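# Set the new cartridge's tracking force using the stylus gauge

## Task

The record player's tonearm carries a freshly mounted cartridge and its counterweight has not yet been adjusted. Use the stylus force gauge standing on the mat to bring the tracking force into the range the cartridge's data sheet gives (point 7 of the player manual: 1.8 to 2.2 grams). The setting must hold without the robot's help. Finish with the tonearm clamped in its rest and nothing moving. The attempt fails if, at any time during the work, any of these happens: the robot touches the stylus; the stylus or the cartridge's front end is pushed on hard; the stylus comes down on or strikes anything quickly; the stylus or cartridge touches the mat, the platter or a fixed part of the player; the counterweight is turned while the stylus or cartridge is resting on the gauge; or anything is put or knocked off the table.

## Robot and tools

ROBOT. There are two six-joint arms with parallel grippers, named left_arm and right_arm. Their bases face each other across the table, and left_arm sits on the +y side. The names do not tell you which side of a camera image an arm is on. Base poses, as URDF root links in the scene frame: left_arm at (-0.022, +0.512, +0.073) m with quat_wxyz (+0.486, 0, 0, -0.874); right_arm at (-0.058, -0.457, +0.080) m with quat_wxyz (+0.516, 0, 0, +0.857).

SCENE FRAME. The origin is at the table centre, +z points up, and the table top is at z = +0.020 m. Each gripper's fingers point along its own +x axis and close along its y axis. The reported end_effector_position is the point between the finger pads, 3 to 4 cm behind the fingertips. Printed hand positions can be off, more so when the arm is stretched far out.

execute_actions takes "actions", a list holding one item or nothing.
- An empty list, {"actions": []}, moves nothing and reports the current state.
- A motion item is {"rows": [...], "steps": n}. n is 1 to 15 control steps of 1/30 s each, 15 by default. Each row is used for one step, and the last row repeats if there are fewer rows than steps.
- A wait item is {"steps": n} with n up to 300. It returns once n steps have passed since the previous result, and your reply time counts toward them.
- Optional "pictures": false leaves out the camera images.
If a call is refused, nothing is sent.

ROW LAYOUT. Every row holds 14 numbers covering both arms, even when only one arm moves. The first 7 are for left_arm: waist, shoulder, elbow, wrist pitch, wrist yaw, wrist roll, then gripper opening. The last 7 are the same for right_arm.
- Joint values are absolute target angles in radians, in the same form as the Joint positions line. They are not offsets.
- Ranges: waist -3.054 to 3.054, shoulder 0.000 to 3.142, elbow 0.000 to 2.356, wrist pitch -1.571 to 1.571, wrist yaw -1.571 to 1.571, wrist roll -3.142 to 3.142.
- A target more than 0.010 rad beyond an end of its range, and further out than the current angle, is refused. Real ends can differ by up to 0.010 rad, and a joint asked past its end only goes to that end. "joint sent to its limit" reports this, possibly about an earlier action. If that line is missing, it does not mean there is room left.
- Opening is an absolute value from -1 to 1, where +1 is fully open (0.088 m pad gap). Empty fingers meet near -0.80, and values below that change nothing. Closing fully takes about 0.5 s or more.

HOW JOINTS MOVE. Each step's target is clamped to a lead ahead of the measured angle: 0.211 rad for waist, shoulder and elbow, 0.213 for wrist pitch, 0.267 for wrist yaw and 0.228 for wrist roll. Targets that would move the gripper more than 70 mm from where it is now get scaled back. Friction can leave a joint short of its target, and a tiny change may do nothing, so check Joint positions after each move. Between calls the arms keep heading for the last row sent. They give up once they have nearly stopped, or once any step is HELD.

RESULTS.
- The state line gives each arm's gripper position (m), quat_wxyz and velocities.
- Joint positions and Joint velocities list each arm's joints, then the pad gap in m.
- grip_measured is the measured opening on the command scale. To keep hold of something, command clearly below it; the lower you go, the harder the squeeze. Readings can be off by about 1 mm per gripper. The pad force limit is about 34 N, and a fast close can press harder.
- "joint command not followed" means the clearance check changed some targets. HELD marks steps where your row was not sent, in whole or in part.
- TORQUE FAULT stops an arm for 10 s. Load limits (N m): waist 18, shoulder 22.3, elbow 22.2, wrist pitch 5.86, wrist yaw 5.84, wrist roll 5.48. A held object's weight counts toward them.
- MOTOR HOT appears from 50 °C. At 95 °C an OVER-TEMPERATURE FAULT holds the arm, and if it does not cool in time the arm goes limp.

OTHER TOOLS.
- zoom_image(camera, region=[x0,y0,x1,y1]) enlarges part of one camera's latest image, up to 504x504 px, with (0,0) at the top left. Cameras: cam_head_left, cam_head_right, cam_high, cam_low, cam_left_wrist, cam_right_wrist, all 504x504.
- show_instructions shows the reference pages, manual pictures 1 and 2.
- read_manual gives only licence texts.


PLAYER NOTES.
- Turning the counterweight counterclockwise, as seen from the front of the player, adds 3 g per full turn.
- Its 0 to 3 g ring turns with it and is read at the line on the stub. The ring is not zeroed, so do not trust its number.
- The clamp opens when you press its short outer tail. Push the hook back over the tube to close it.
- Cue lever: pushing it back raises the lift bar, and pushing it forward lowers the arm slowly. Lowering with the cue is always gentle enough for the gauge.
- The gauge reads up to 5.00 g and goes blank above that. Its reading is valid only with the stylus on its tongue, the lift bar clear of the tube, and no gripper on the tonearm or the gauge.
- If the force is below zero, the nose of the unclamped tube rises in its rest. A gripper holding the counterweight can lift an unclamped tube.

SUGGESTED ORDER. Raise the cue, unclamp, move the tonearm over the gauge by its tube or lift, lower it with the cue, let go, and read the gauge. Raise the cue before you turn the weight, then repeat until the reading is 1.8 to 2.2 g. Return the arm to its rest and clamp it.

AVOID. Never let a finger touch the stylus or drop the stylus onto anything. Do not let the arms touch each other, push hard or knock things off the table. Do not leave the robot holding anything in place at the end.

Each tool is called after ">>>" as name([rows], argument=value, ...), one row to a line, values as JSON.

Reference images:

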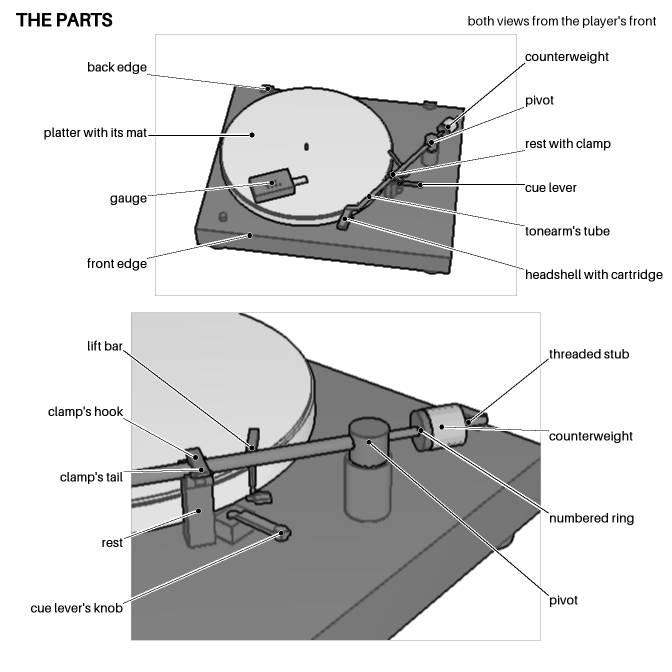

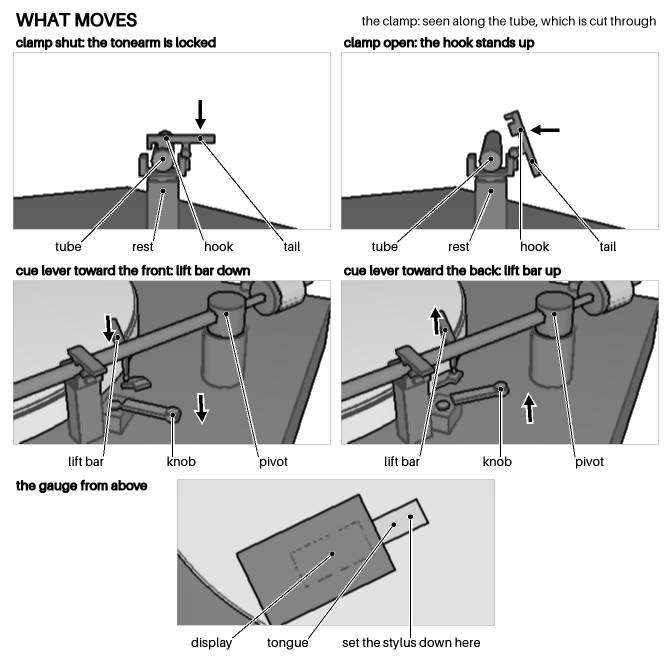

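## Session

>>> execute_actions(actions=[])

Scene clock: 0.00 s of 12600.00 s.
left_arm: end_effector_position=(+0.2132, +0.1062, +0.3777) grip_measured=+0.834 end_effector_quat_wxyz=(-0.388, +0.821, -0.321, -0.270) end_effector_velocity=(-0.001, +0.003, +0.002) end_effector_angular_velocity=(+0.009, -0.007, -0.003) | right_arm: end_effector_position=(+0.3370, -0.1419, +0.3764) grip_measured=+0.845 end_effector_quat_wxyz=(+0.785, +0.107, +0.292, +0.535) end_effector_velocity=(-0.005, +0.001, +0.001) end_effector_angular_velocity=(+0.010, +0.008, +0.032)
Joint positions: left_arm=[ 0.925  1.95   2.179 -1.147 -0.513 -3.015  0.08 ] | right_arm=[-1.592  1.831  1.677 -0.343 -0.764  0.178  0.08 ]
Joint velocities: left_arm=[-0.002 -0.007 -0.002 -0.007 -0.007  0.007 -0.   ] | right_arm=[-0.002 -0.002 -0.002 -0.007 -0.037 -0.007 -0.   ]
Heat: left arm: hottest waist 32 °C (+0.0 °C/min); right arm: hottest elbow 32 °C (+0.0 °C/min).

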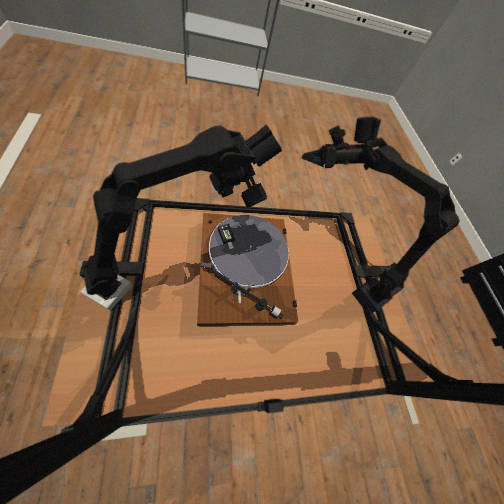

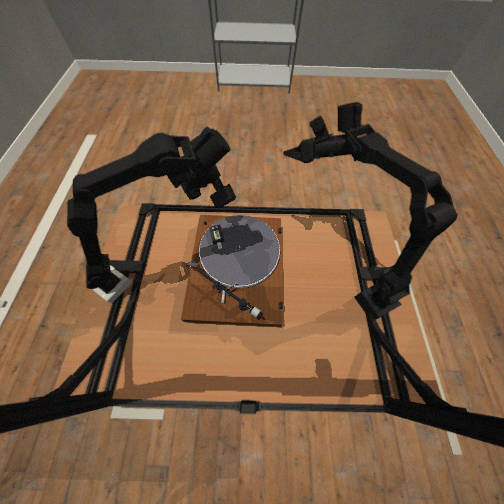

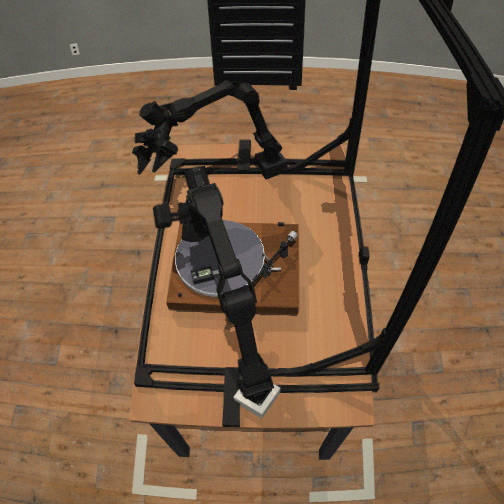

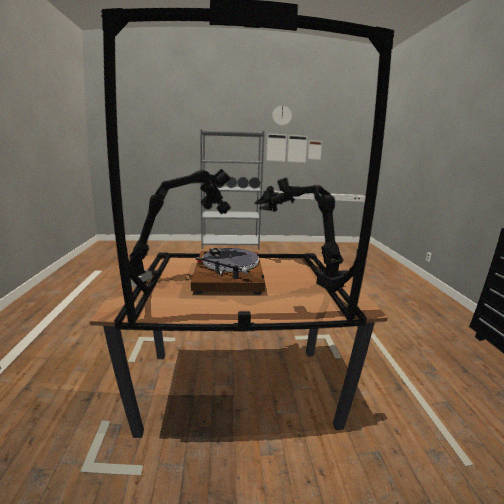

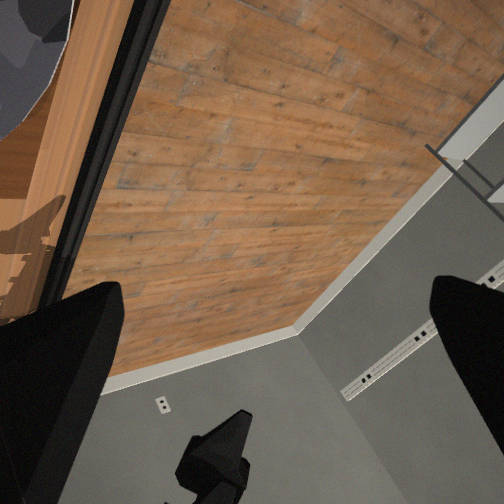

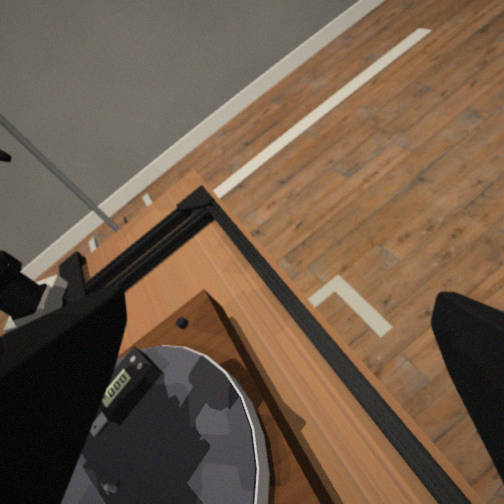

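>>> zoom_image(camera="cam_head_right", region=[170, 205, 300, 335])

>>> zoom_image(camera="cam_head_left", region=[185, 205, 315, 335])

>>> zoom_image(camera="cam_high", region=[160, 210, 310, 320])

>>> zoom_image(camera="cam_low", region=[180, 240, 280, 300])

Region (170, 205, 300, 335) of cam_head_right's 504x504 image, scaled by 3.877, with more detail than that image has.

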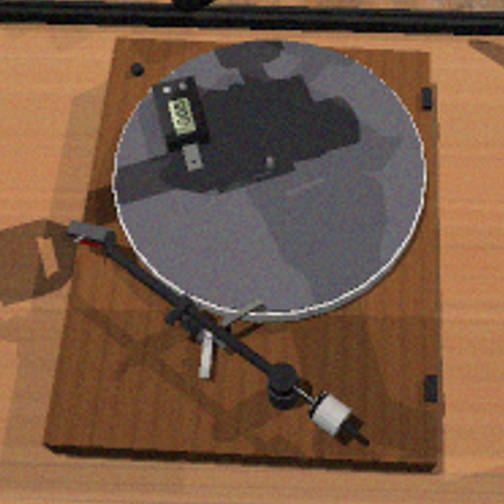

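Region (185, 205, 315, 335) of cam_head_left's 504x504 image, scaled by 3.877, with more detail than that image has.

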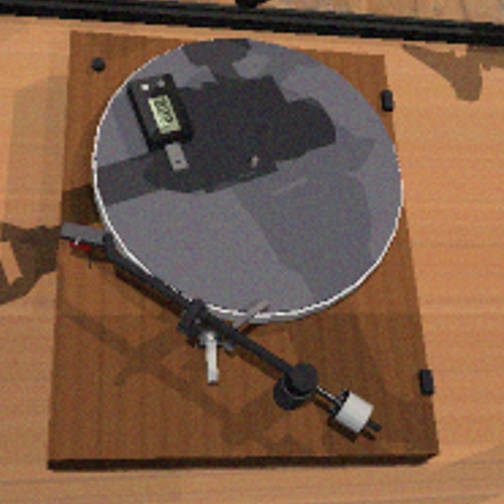

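Region (160, 210, 310, 320) of cam_high's 504x504 image, scaled by 3.360, with more detail than that image has; it fills the top 370 rows of this view, and the rest is white.

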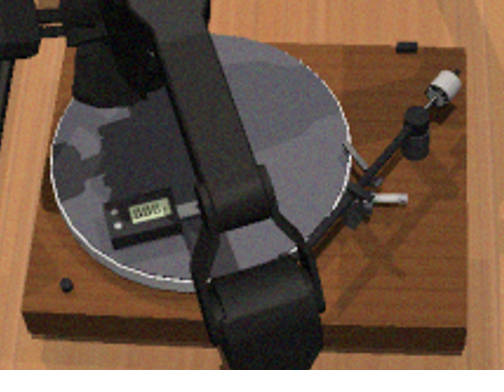

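Region (180, 240, 280, 300) of cam_low's 504x504 image, scaled by 5.040, with more detail than that image has; it fills the top 302 rows of this view, and the rest is white.

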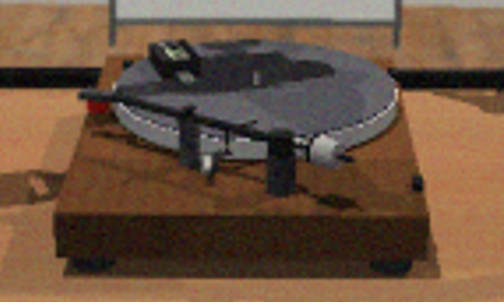

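>>> execute_actions([
  {"rows": [[0.469,1.423,1.22,-0.757,0,0,1, -1.2,0.78,0.372,-0.028,0,0,1]], "steps": 15},
], pictures=false)

>>> execute_actions([
  {"rows": [[0.469,1.423,1.22,-0.757,0,0,1, -0.33,0.78,0.372,-0.028,0,0,1]], "steps": 15},
], pictures=false)

>>> execute_actions([
  {"steps": 60},
])

Scene clock: 60.40 s of 12600.00 s.
left_arm: end_effector_position=(-0.0519, +0.1138, +0.4015) grip_measured=+0.996 end_effector_quat_wxyz=(-0.468, +0.507, -0.719, +0.078) end_effector_velocity=(-0.121, +0.237, -0.225) end_effector_angular_velocity=(+0.219, -1.498, -1.599) | right_arm: end_effector_position=(+0.1710, -0.1887, +0.3937) grip_measured=+1.000 end_effector_quat_wxyz=(+0.902, -0.035, +0.085, +0.422) end_effector_velocity=(-0.258, -0.336, -0.177) end_effector_angular_velocity=(+0.093, -0.151, -0.164)
Joint positions: left_arm=[ 0.476  1.454  1.588 -0.771 -0.017 -2.336  0.088] | right_arm=[-1.203  1.042  0.888 -0.031 -0.021  0.006  0.088]
Joint velocities: left_arm=[-0.281 -0.93  -1.536  0.3    0.183  1.971  0.   ] | right_arm=[-0.002 -1.873 -1.726  0.022  0.168 -0.022  0.   ]
Heat: left arm: hottest shoulder 43 °C (+11.1 °C/min); right arm: hottest shoulder 39 °C (+7.1 °C/min).
Steps of this call (steps 1 to 90: nothing new was sent; then 56.90 s passed at rest; steps 91 to 105: all 15 steps of this action). Readings (joint positions):
91: left_arm=[0.920 1.932 2.153 -1.116 -0.486 -2.985] | right_arm=[-1.580 1.805 1.644 -0.294 -0.706 0.147]
92: left_arm=[0.901 1.909 2.118 -1.082 -0.440 -2.948] | right_arm=[-1.550 1.772 1.593 -0.251 -0.634 0.112]
94: left_arm=[0.841 1.856 2.050 -1.015 -0.352 -2.876] | right_arm=[-1.460 1.691 1.492 -0.161 -0.513 0.066]
98: left_arm=[0.697 1.737 1.924 -0.885 -0.183 -2.732] | right_arm=[-1.246 1.477 1.284 -0.063 -0.240 0.020]
105: the state above

Scene clock: 60.90 s of 12600.00 s.
left_arm: end_effector_position=(-0.0530, +0.1531, +0.2691) grip_measured=+0.997 end_effector_quat_wxyz=(+0.680, -0.121, +0.656, -0.305) end_effector_velocity=(-0.002, +0.002, +0.002) end_effector_angular_velocity=(-0.094, -1.122, -1.620) | right_arm: end_effector_position=(-0.0704, -0.1763, +0.2364) grip_measured=+1.000 end_effector_quat_wxyz=(+0.675, -0.156, +0.153, +0.705) end_effector_velocity=(-0.426, -0.029, -0.007) end_effector_angular_velocity=(+0.028, -0.035, +1.535)
Joint positions: left_arm=[ 0.471  1.43   1.228 -0.757 -0.002 -1.382  0.088] | right_arm=[-0.444  0.792  0.384 -0.033 -0.003  0.004  0.088]
Joint velocities: left_arm=[-0.002 -0.007  0.002 -0.007  0.007  1.971 -0.   ] | right_arm=[ 1.526 -0.071 -0.066  0.022  0.007 -0.037  0.   ]
Heat: left arm: hottest shoulder 43 °C (+11.0 °C/min); right arm: hottest shoulder 38 °C (+6.0 °C/min).
Steps of this call (steps 1 to 15: all 15 steps of this action). Readings (joint positions):
1: left_arm=[0.471 1.429 1.538 -0.764 -0.013 -2.270] | right_arm=[-1.182 0.984 0.836 -0.031 -0.001 0.005]
2: left_arm=[0.471 1.416 1.491 -0.761 -0.012 -2.210] | right_arm=[-1.133 0.932 0.787 -0.030 0.002 0.005]
4: left_arm=[0.471 1.413 1.398 -0.760 -0.009 -2.101] | right_arm=[-1.027 0.857 0.699 -0.027 -0.003 0.005]
8: left_arm=[0.471 1.435 1.250 -0.767 -0.003 -1.842] | right_arm=[-0.847 0.809 0.542 -0.026 -0.002 0.005]
15: the state above

Scene clock: 62.90 s of 12600.00 s.
left_arm: end_effector_position=(-0.0531, +0.1532, +0.2691) grip_measured=+0.997 end_effector_quat_wxyz=(+0.601, +0.339, +0.313, -0.652) end_effector_velocity=(+0.000, -0.001, -0.001) end_effector_angular_velocity=(-0.003, -0.010, -0.004) | right_arm: end_effector_position=(-0.1014, -0.1796, +0.2388) grip_measured=+1.000 end_effector_quat_wxyz=(+0.635, -0.161, +0.141, +0.742) end_effector_velocity=(-0.000, -0.002, -0.003) end_effector_angular_velocity=(-0.014, -0.019, +0.013)
Joint positions: left_arm=[ 0.471  1.429  1.228 -0.757 -0.002 -0.004  0.088] | right_arm=[-0.332  0.784  0.383 -0.029 -0.001  0.004  0.088]
Joint velocities: left_arm=[-0.002  0.002 -0.002  0.007 -0.007  0.007 -0.   ] | right_arm=[-0.002 -0.002  0.002 -0.022 -0.007 -0.022  0.   ]
Heat: left arm: hottest shoulder 43 °C (+10.0 °C/min); right arm: hottest shoulder 38 °C (+5.0 °C/min).
Steps of this call (steps 1 to 45: the robot went on to your last target; steps 46 to 60: nothing new was sent). Readings (joint positions):
1: left_arm=[0.471 1.430 1.228 -0.757 -0.002 -1.317] | right_arm=[-0.403 0.790 0.383 -0.031 -0.003 0.004]
2: left_arm=[0.471 1.430 1.228 -0.757 -0.002 -1.251] | right_arm=[-0.376 0.788 0.383 -0.029 -0.003 0.004]
4: left_arm=[0.471 1.430 1.228 -0.757 -0.002 -1.118] | right_arm=[-0.350 0.785 0.383 -0.029 -0.002 0.004]
8: left_arm=[0.471 1.430 1.228 -0.757 -0.002 -0.854] | right_arm=[-0.337 0.784 0.383 -0.029 -0.001 0.004]
60: the state above
All arms were judged still, so your last target was given up. Only a new action makes them travel on or press farther. Fingers that are still opening or closing keep moving.
camera_calibration (this result's frames):
cam_left_wrist: T_world_to_cam=[[-0.992318, 0.121815, 0.0215816, -0.0690308], [0.113758, 0.967043, -0.227786, -0.0594209], [-0.0486181, -0.223581, -0.973472, 0.372943], [0, 0, 0, 1]] pos_world=[-0.0436091, 0.149255, 0.351004]
cam_right_wrist: T_world_to_cam=[[0.987716, 0.154073, 0.0260443, 0.129554], [0.130545, -0.722037, -0.679426, 0.0718205], [-0.0858763, 0.67448, -0.733281, 0.363891], [0, 0, 0, 1]] pos_world=[-0.106089, -0.213541, 0.312257]

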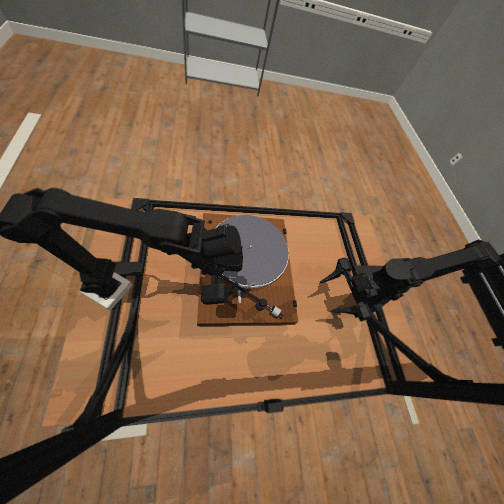

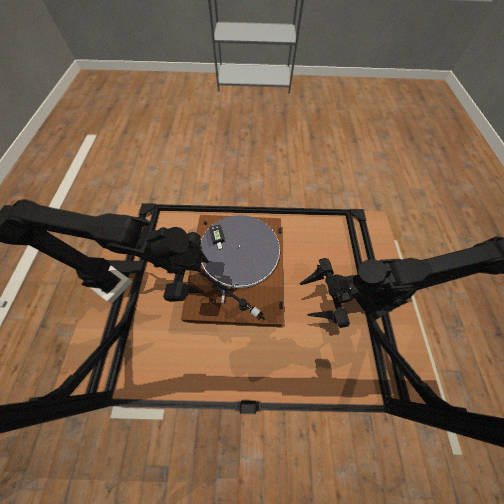

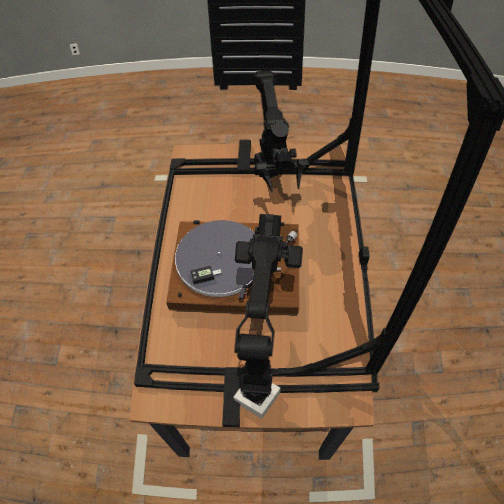

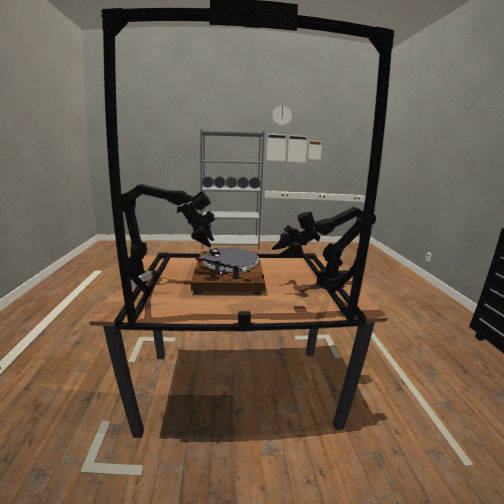

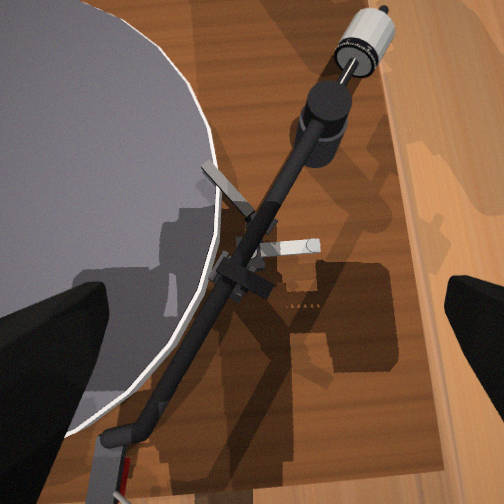

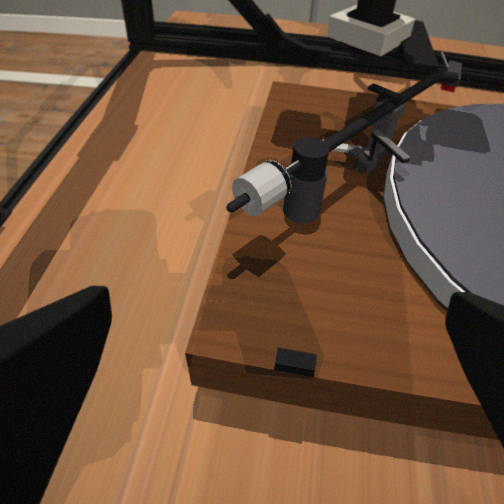

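>>> execute_actions([
  {"rows": [[0.4586,2.0425,1.9308,-1.459,0,0,-0.85, -0.33,0.78,0.372,-0.028,0,0,1]], "steps": 15},
], pictures=false)

>>> execute_actions([
  {"steps": 30},
])

Scene clock: 91.47 s of 12600.00 s.
left_arm: end_effector_position=(-0.0588, +0.1265, +0.2199) grip_measured=-0.781 end_effector_quat_wxyz=(+0.475, +0.525, +0.479, -0.519) end_effector_velocity=(+0.001, -0.013, +0.065) end_effector_angular_velocity=(-0.082, -0.014, -0.010) | right_arm: end_effector_position=(-0.1013, -0.1797, +0.2387) grip_measured=+1.000 end_effector_quat_wxyz=(+0.635, -0.161, +0.141, +0.742) end_effector_velocity=(-0.000, -0.001, +0.000) end_effector_angular_velocity=(-0.002, -0.004, +0.007)
Joint positions: left_arm=[ 0.462  2.036  1.896 -1.441 -0.002 -0.004  0.001] | right_arm=[-0.332  0.784  0.382 -0.029 -0.001  0.004  0.088]
Joint velocities: left_arm=[-0.002  0.007  0.271 -0.183 -0.022  0.007 -0.175] | right_arm=[-0.002 -0.002  0.002 -0.007 -0.007 -0.007  0.   ]
Heat: left arm: hottest shoulder 42 °C (+3.0 °C/min); right arm: hottest elbow 37 °C (+1.0 °C/min).
Steps of this call (steps 1 to 90: nothing new was sent; then 25.07 s passed at rest; steps 91 to 105: all 15 steps of this action). Readings (joint positions):
91: left_arm=[0.470 1.466 1.270 -0.829 -0.002 -0.004] | right_arm=[-0.332 0.784 0.382 -0.029 -0.001 0.004]
92: left_arm=[0.468 1.513 1.331 -0.889 -0.002 -0.004] | right_arm=[-0.332 0.784 0.382 -0.029 -0.001 0.004]
94: left_arm=[0.464 1.628 1.458 -1.001 -0.002 -0.004] | right_arm=[-0.332 0.784 0.382 -0.029 -0.001 0.004]
98: left_arm=[0.462 1.867 1.694 -1.251 -0.002 -0.004] | right_arm=[-0.332 0.784 0.382 -0.029 -0.001 0.004]
105: the state above

Scene clock: 92.47 s of 12600.00 s.
left_arm: end_effector_position=(-0.0589, +0.1255, +0.2255) grip_measured=-0.799 end_effector_quat_wxyz=(+0.477, +0.523, +0.477, -0.521) end_effector_velocity=(+0.000, +0.003, -0.003) end_effector_angular_velocity=(+0.016, -0.009, +0.020) | right_arm: end_effector_position=(-0.1013, -0.1797, +0.2387) grip_measured=+1.000 end_effector_quat_wxyz=(+0.635, -0.161, +0.141, +0.742) end_effector_velocity=(-0.000, -0.002, -0.005) end_effector_angular_velocity=(-0.019, -0.020, +0.013)
Joint positions: left_arm=[ 0.462  2.036  1.92  -1.457 -0.002 -0.004  0.   ] | right_arm=[-0.332  0.784  0.382 -0.029 -0.001  0.004  0.088]
Joint velocities: left_arm=[-0.002  0.002 -0.007 -0.007 -0.007 -0.022  0.   ] | right_arm=[-0.002 -0.002 -0.002 -0.022 -0.007 -0.022  0.   ]
Heat: left arm: hottest shoulder 42 °C (+2.0 °C/min); right arm: hottest elbow 37 °C (+1.0 °C/min).
Steps of this call (steps 1 to 30: the robot went on to your last target). Readings (joint positions):
1: left_arm=[0.462 2.036 1.905 -1.446 -0.002 -0.004] | right_arm=[-0.332 0.784 0.382 -0.029 -0.001 0.004]
2: left_arm=[0.462 2.036 1.912 -1.449 -0.002 -0.004] | right_arm=[-0.332 0.784 0.382 -0.029 -0.001 0.004]
4: left_arm=[0.462 2.036 1.918 -1.453 -0.002 -0.004] | right_arm=[-0.332 0.784 0.382 -0.029 -0.001 0.004]
8: left_arm=[0.462 2.036 1.919 -1.456 -0.002 -0.004] | right_arm=[-0.332 0.784 0.382 -0.029 -0.001 0.004]
30: the state above
All arms were judged still, so your last target was given up. Only a new action makes them travel on or press farther. Fingers that are still opening or closing keep moving.
camera_calibration (this result's frames):
cam_left_wrist: T_world_to_cam=[[-0.992972, 0.111908, 0.0385244, -0.0730937], [0.118172, 0.919438, 0.375058, -0.171671], [0.00655107, 0.376974, -0.9262, 0.241267], [0, 0, 0, 1]] pos_world=[-0.0538739, 0.0750693, 0.290664]
cam_right_wrist: T_world_to_cam=[[0.987716, 0.154073, 0.0260443, 0.129556], [0.130545, -0.722037, -0.679426, 0.0717199], [-0.0858763, 0.67448, -0.733281, 0.363887], [0, 0, 0, 1]] pos_world=[-0.106078, -0.213611, 0.312186]

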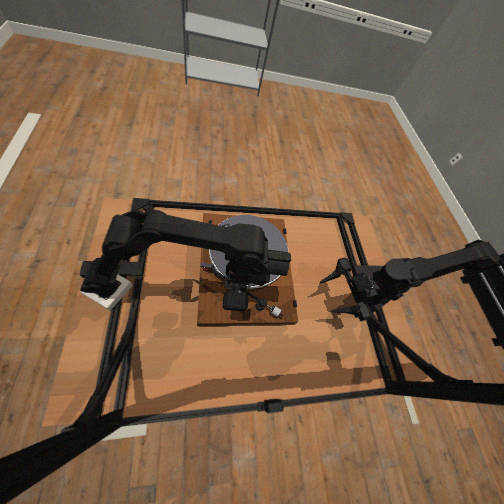

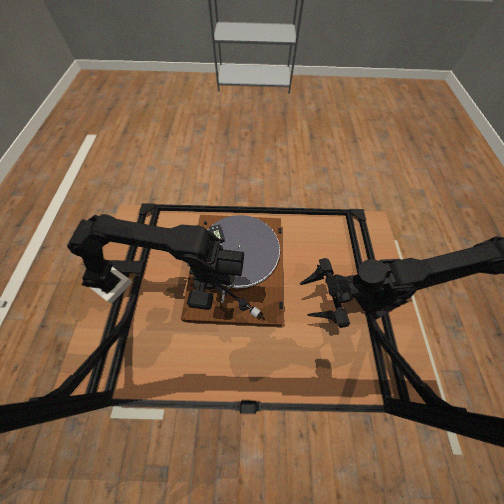

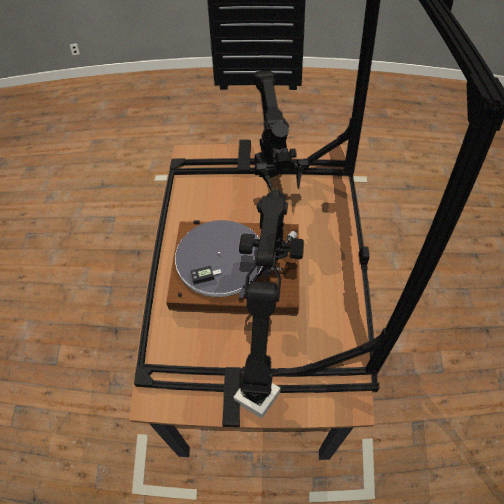

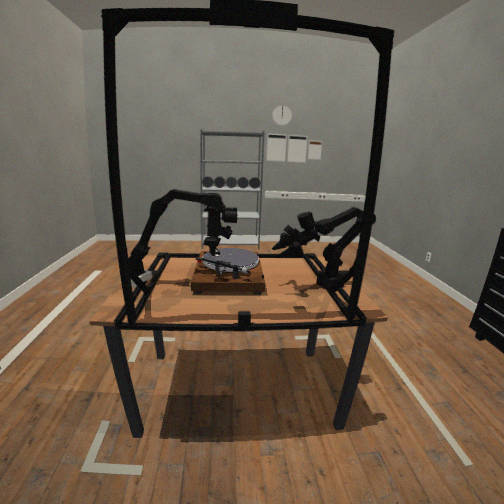

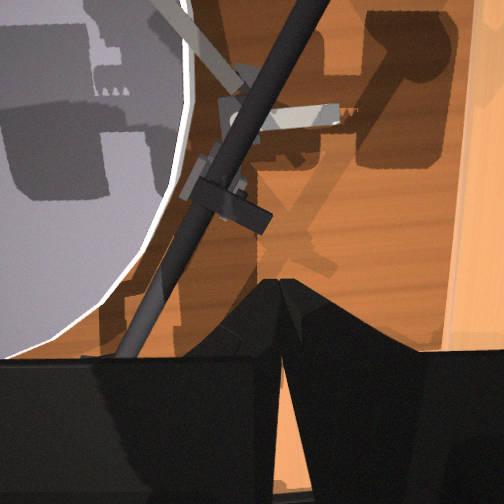

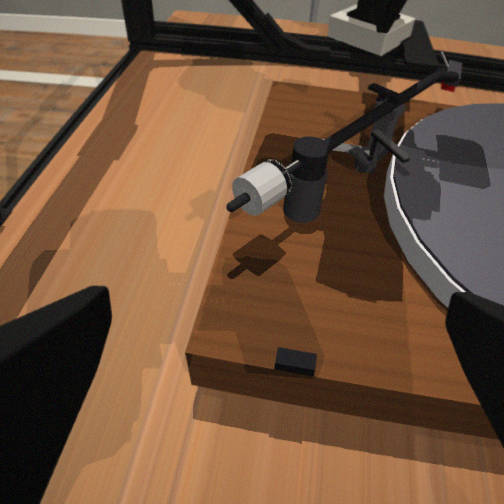

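>>> execute_actions([
  {"rows": [[0.4586,2.034,1.88,-1.42,0,0,-0.85, -0.33,0.78,0.372,-0.028,0,0,1],[0.4586,2.034,1.88,-1.42,0,0,-0.85, -0.33,0.78,0.372,-0.028,0,0,1],[0.4586,2.034,1.88,-1.42,0,0,-0.85, -0.33,0.78,0.372,-0.028,0,0,1],[0.4586,2.032,1.83,-1.37,0,0,-0.85, -0.33,0.78,0.372,-0.028,0,0,1],[0.4586,2.032,1.83,-1.37,0,0,-0.85, -0.33,0.78,0.372,-0.028,0,0,1],[0.4586,2.032,1.83,-1.37,0,0,-0.85, -0.33,0.78,0.372,-0.028,0,0,1],[0.4586,2.0293,1.7847,-1.3262,0,0,-0.85, -0.33,0.78,0.372,-0.028,0,0,1]], "steps": 15},
], pictures=false)

>>> execute_actions([
  {"steps": 20},
])

Scene clock: 110.00 s of 12600.00 s.
left_arm: end_effector_position=(-0.0591, +0.1230, +0.1945) grip_measured=-0.799 end_effector_quat_wxyz=(+0.477, +0.522, +0.476, -0.522) end_effector_velocity=(+0.005, -0.000, -0.001) end_effector_angular_velocity=(-0.006, -0.036, -0.010) | right_arm: end_effector_position=(-0.1013, -0.1797, +0.2385) grip_measured=+1.000 end_effector_quat_wxyz=(+0.635, -0.161, +0.140, +0.742) end_effector_velocity=(-0.000, -0.001, -0.002) end_effector_angular_velocity=(-0.007, -0.005, +0.007)
Joint positions: left_arm=[ 0.462  2.036  1.796 -1.33  -0.002 -0.004  0.   ] | right_arm=[-0.332  0.784  0.382 -0.029 -0.001  0.004  0.088]
Joint velocities: left_arm=[-0.002 -0.002 -0.007  0.007 -0.037  0.007  0.   ] | right_arm=[-0.002 -0.002 -0.002 -0.007 -0.007 -0.007  0.   ]
Heat: left arm: hottest shoulder 43 °C (+1.0 °C/min); right arm: hottest elbow 37 °C (-1.0 °C/min).
Steps of this call (steps 1 to 90: nothing new was sent; then 14.03 s passed at rest; steps 91 to 105: all 15 steps of this action). Readings (joint positions):
91: left_arm=[0.462 2.036 1.917 -1.452 -0.002 -0.004] | right_arm=[-0.332 0.784 0.382 -0.029 -0.001 0.004]
92: left_arm=[0.462 2.037 1.911 -1.442 -0.002 -0.004] | right_arm=[-0.332 0.784 0.382 -0.029 -0.001 0.004]
94: left_arm=[0.462 2.036 1.892 -1.417 -0.002 -0.004] | right_arm=[-0.332 0.784 0.382 -0.029 -0.001 0.004]
98: left_arm=[0.462 2.036 1.829 -1.360 -0.002 -0.004] | right_arm=[-0.332 0.784 0.382 -0.029 -0.001 0.004]
105: the state above

Scene clock: 110.67 s of 12600.00 s.
left_arm: end_effector_position=(-0.0591, +0.1229, +0.1941) grip_measured=-0.799 end_effector_quat_wxyz=(+0.478, +0.522, +0.476, -0.522) end_effector_velocity=(-0.002, +0.001, +0.002) end_effector_angular_velocity=(+0.003, +0.007, -0.010) | right_arm: end_effector_position=(-0.1013, -0.1798, +0.2383) grip_measured=+1.000 end_effector_quat_wxyz=(+0.635, -0.161, +0.141, +0.742) end_effector_velocity=(-0.005, -0.001, +0.001) end_effector_angular_velocity=(+0.006, +0.010, +0.034)
Joint positions: left_arm=[ 0.462  2.036  1.794 -1.328 -0.002 -0.004  0.   ] | right_arm=[-0.332  0.784  0.381 -0.029 -0.001  0.004  0.088]
Joint velocities: left_arm=[-0.002 -0.002  0.002 -0.007  0.007  0.007  0.   ] | right_arm=[-0.002 -0.002 -0.002  0.007 -0.037 -0.007  0.   ]
Heat: left arm: hottest shoulder 43 °C (+1.0 °C/min); right arm: hottest elbow 37 °C (-1.0 °C/min).
Steps of this call (steps 1 to 15: the robot went on to your last target; steps 16 to 20: nothing new was sent). Readings (joint positions):
1: left_arm=[0.462 2.036 1.796 -1.330 -0.002 -0.004] | right_arm=[-0.332 0.784 0.382 -0.029 -0.001 0.004]
2: left_arm=[0.462 2.036 1.796 -1.329 -0.002 -0.004] | right_arm=[-0.332 0.784 0.382 -0.029 -0.001 0.004]
4: left_arm=[0.462 2.036 1.794 -1.329 -0.002 -0.004] | right_arm=[-0.332 0.784 0.382 -0.029 -0.001 0.004]
8: left_arm=[0.462 2.036 1.794 -1.328 -0.002 -0.004] | right_arm=[-0.332 0.784 0.382 -0.029 -0.001 0.004]
20: the state above
All arms were judged still, so your last target was given up. Only a new action makes them travel on or press farther. Fingers that are still opening or closing keep moving.
camera_calibration (this result's frames):
cam_left_wrist: T_world_to_cam=[[-0.992958, 0.112054, 0.0384573, -0.0718399], [0.118306, 0.920856, 0.371521, -0.156887], [0.00621681, 0.373454, -0.927628, 0.213843], [0, 0, 0, 1]] pos_world=[-0.0541027, 0.0726598, 0.259416]
cam_right_wrist: T_world_to_cam=[[0.98768, 0.154249, 0.02639, 0.129511], [0.130972, -0.722492, -0.67886, 0.071241], [-0.0856468, 0.673953, -0.733793, 0.363756], [0, 0, 0, 1]] pos_world=[-0.106091, -0.21366, 0.311866]

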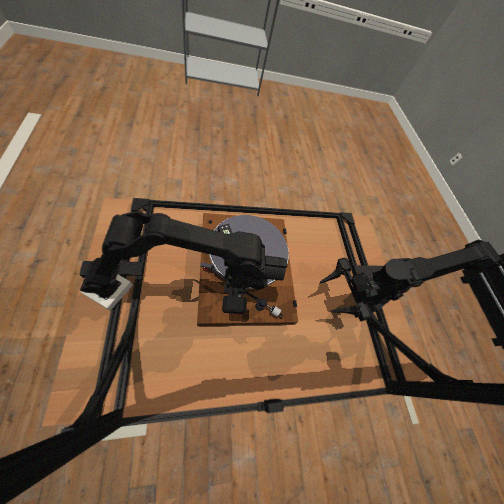

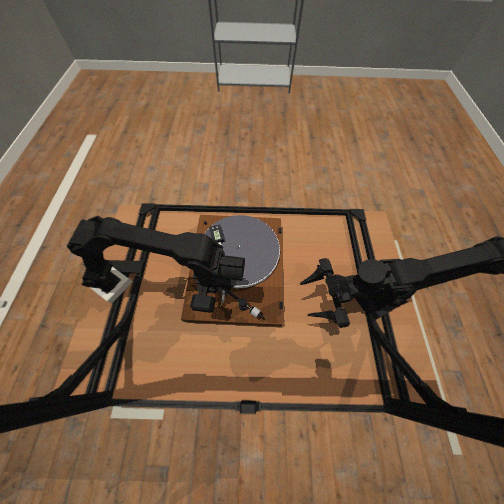

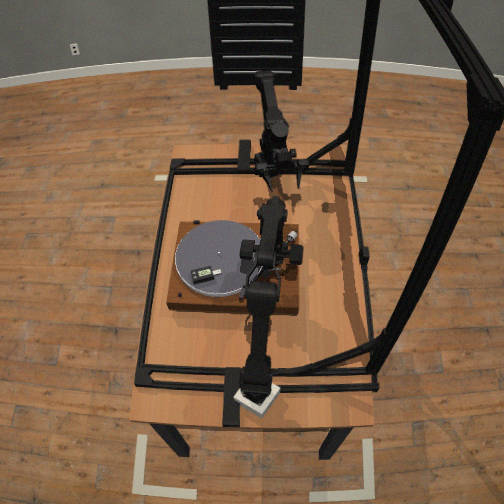

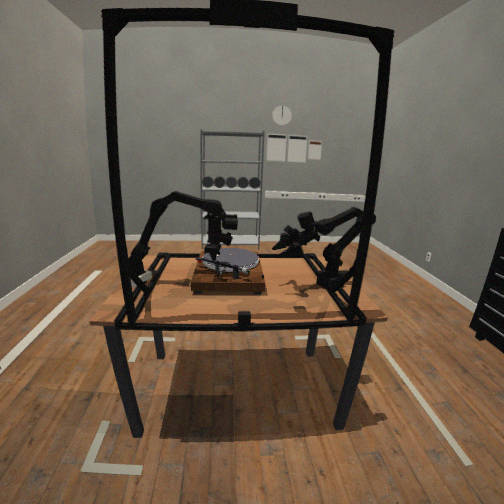

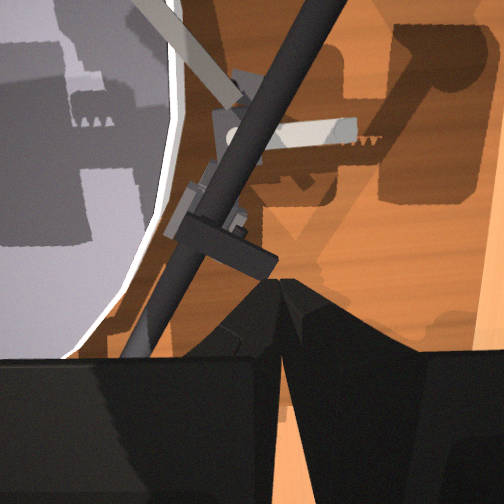

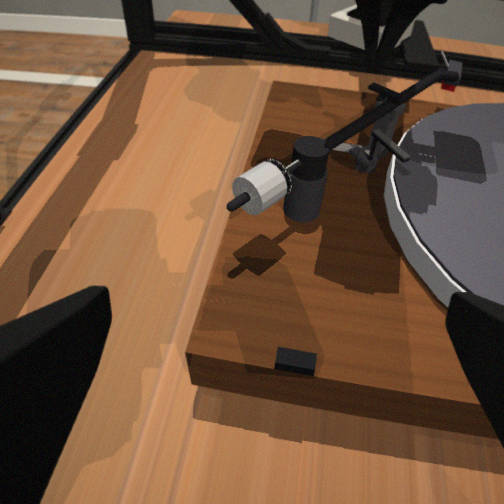

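>>> execute_actions([
  {"rows": [[0.4586,2.0293,1.775,-1.318,0,0,-0.85, -0.33,0.78,0.372,-0.028,0,0,1],[0.4586,2.0293,1.77,-1.313,0,0,-0.85, -0.33,0.78,0.372,-0.028,0,0,1],[0.4586,2.0293,1.765,-1.308,0,0,-0.85, -0.33,0.78,0.372,-0.028,0,0,1],[0.4586,2.0293,1.76,-1.303,0,0,-0.85, -0.33,0.78,0.372,-0.028,0,0,1],[0.4586,2.0293,1.755,-1.298,0,0,-0.85, -0.33,0.78,0.372,-0.028,0,0,1],[0.4586,2.0293,1.75,-1.293,0,0,-0.85, -0.33,0.78,0.372,-0.028,0,0,1],[0.4586,2.0293,1.745,-1.288,0,0,-0.85, -0.33,0.78,0.372,-0.028,0,0,1],[0.4586,2.0293,1.74,-1.283,0,0,-0.85, -0.33,0.78,0.372,-0.028,0,0,1],[0.4586,2.0293,1.734,-1.277,0,0,-0.85, -0.33,0.78,0.372,-0.028,0,0,1]], "steps": 15},
], pictures=false)

>>> execute_actions([
  {"steps": 15},
])

Scene clock: 121.60 s of 12600.00 s.
left_arm: end_effector_position=(-0.0591, +0.1237, +0.1833) grip_measured=-0.799 end_effector_quat_wxyz=(+0.477, +0.522, +0.476, -0.522) end_effector_velocity=(+0.001, +0.001, -0.000) end_effector_angular_velocity=(-0.005, -0.022, +0.000) | right_arm: end_effector_position=(-0.1013, -0.1799, +0.2383) grip_measured=+1.000 end_effector_quat_wxyz=(+0.635, -0.161, +0.141, +0.742) end_effector_velocity=(-0.000, -0.001, +0.000) end_effector_angular_velocity=(-0.002, -0.004, +0.007)
Joint positions: left_arm=[ 0.462  2.034  1.748 -1.284 -0.002 -0.004  0.   ] | right_arm=[-0.332  0.783  0.381 -0.029 -0.001  0.004  0.088]
Joint velocities: left_arm=[-0.007 -0.007 -0.012  0.007 -0.022 -0.007  0.   ] | right_arm=[-0.002 -0.002  0.002 -0.007 -0.007 -0.007  0.   ]
Heat: left arm: hottest shoulder 45 °C (+2.0 °C/min); right arm: hottest elbow 37 °C (-1.0 °C/min).
Steps of this call (steps 1 to 90: nothing new was sent; then 7.43 s passed at rest; steps 91 to 105: all 15 steps of this action). Readings (joint positions):
91: left_arm=[0.462 2.036 1.792 -1.326 -0.002 -0.004] | right_arm=[-0.332 0.783 0.381 -0.029 -0.001 0.004]
92: left_arm=[0.462 2.036 1.789 -1.323 -0.002 -0.004] | right_arm=[-0.332 0.783 0.381 -0.029 -0.001 0.004]
94: left_arm=[0.462 2.036 1.781 -1.314 -0.002 -0.004] | right_arm=[-0.332 0.783 0.381 -0.029 -0.001 0.004]
98: left_arm=[0.462 2.036 1.761 -1.297 -0.002 -0.004] | right_arm=[-0.332 0.783 0.381 -0.029 -0.001 0.004]
105: the state above

Scene clock: 122.10 s of 12600.00 s.
left_arm: end_effector_position=(-0.0592, +0.1237, +0.1833) grip_measured=-0.799 end_effector_quat_wxyz=(+0.478, +0.522, +0.476, -0.522) end_effector_velocity=(+0.002, +0.003, -0.001) end_effector_angular_velocity=(+0.011, -0.008, -0.005) | right_arm: end_effector_position=(-0.1014, -0.1799, +0.2383) grip_measured=+1.000 end_effector_quat_wxyz=(+0.635, -0.161, +0.141, +0.742) end_effector_velocity=(-0.002, -0.001, -0.001) end_effector_angular_velocity=(+0.003, -0.003, +0.012)
Joint positions: left_arm=[ 0.461  2.033  1.747 -1.283 -0.002 -0.004  0.   ] | right_arm=[-0.332  0.783  0.381 -0.029 -0.001  0.004  0.088]
Joint velocities: left_arm=[ 0.002 -0.002 -0.007 -0.007 -0.007  0.007  0.   ] | right_arm=[ 0.002 -0.002 -0.007  0.007 -0.007 -0.007  0.   ]
Heat: left arm: hottest shoulder 45 °C (+2.0 °C/min); right arm: hottest elbow 37 °C (-1.0 °C/min).
Steps of this call (steps 1 to 15: the robot went on to your last target). Readings (joint positions):
1: left_arm=[0.462 2.033 1.748 -1.284 -0.002 -0.004] | right_arm=[-0.332 0.783 0.381 -0.029 -0.001 0.004]
2: left_arm=[0.461 2.033 1.748 -1.284 -0.002 -0.004] | right_arm=[-0.332 0.783 0.381 -0.029 -0.001 0.004]
4: left_arm=[0.461 2.033 1.748 -1.284 -0.002 -0.004] | right_arm=[-0.332 0.783 0.381 -0.029 -0.001 0.004]
8: left_arm=[0.461 2.033 1.747 -1.284 -0.002 -0.004] | right_arm=[-0.332 0.783 0.381 -0.029 -0.001 0.004]
15: the state above
All arms were judged still, so your last target was given up. Only a new action makes them travel on or press farther. Fingers that are still opening or closing keep moving.
camera_calibration (this result's frames):
cam_left_wrist: T_world_to_cam=[[-0.992869, 0.112841, 0.0384431, -0.0716773], [0.119036, 0.921047, 0.370814, -0.15348], [0.00643495, 0.372745, -0.927911, 0.203671], [0, 0, 0, 1]] pos_world=[-0.0542072, 0.0735329, 0.248657]
cam_right_wrist: T_world_to_cam=[[0.987621, 0.154626, 0.02639, 0.129681], [0.131248, -0.722442, -0.67886, 0.0711792], [-0.0859039, 0.67392, -0.733793, 0.363722], [0, 0, 0, 1]] pos_world=[-0.106173, -0.213749, 0.311795]

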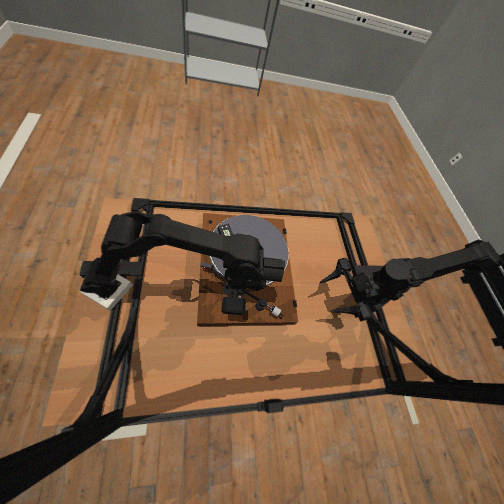

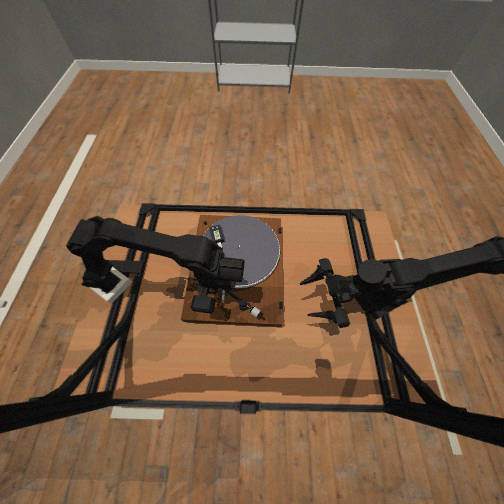

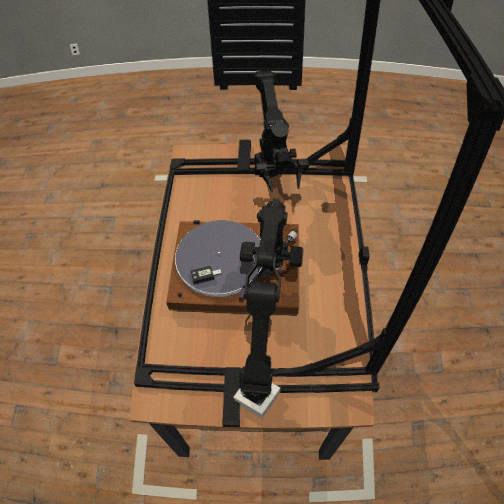

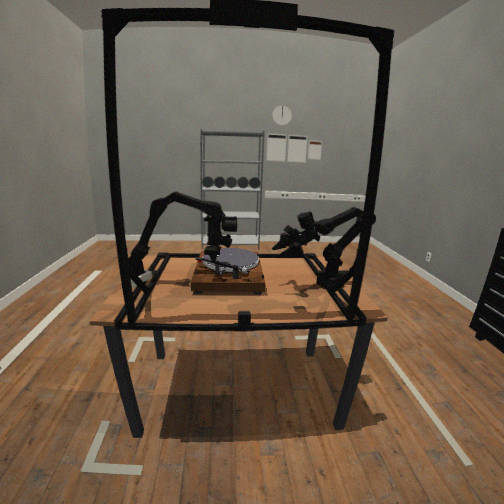

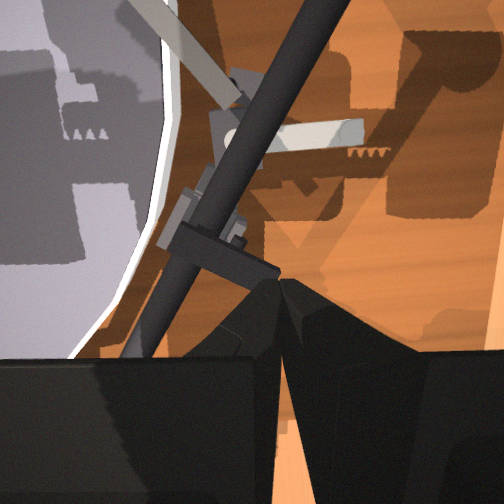

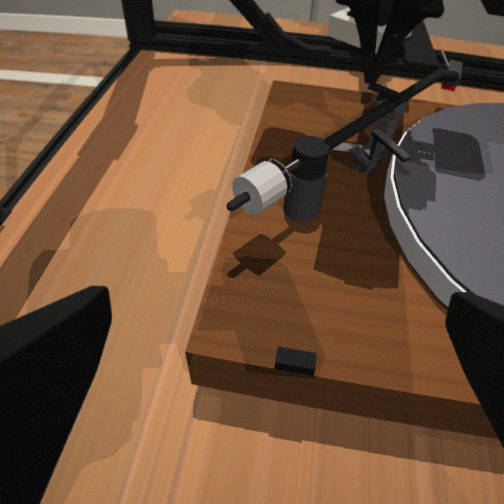

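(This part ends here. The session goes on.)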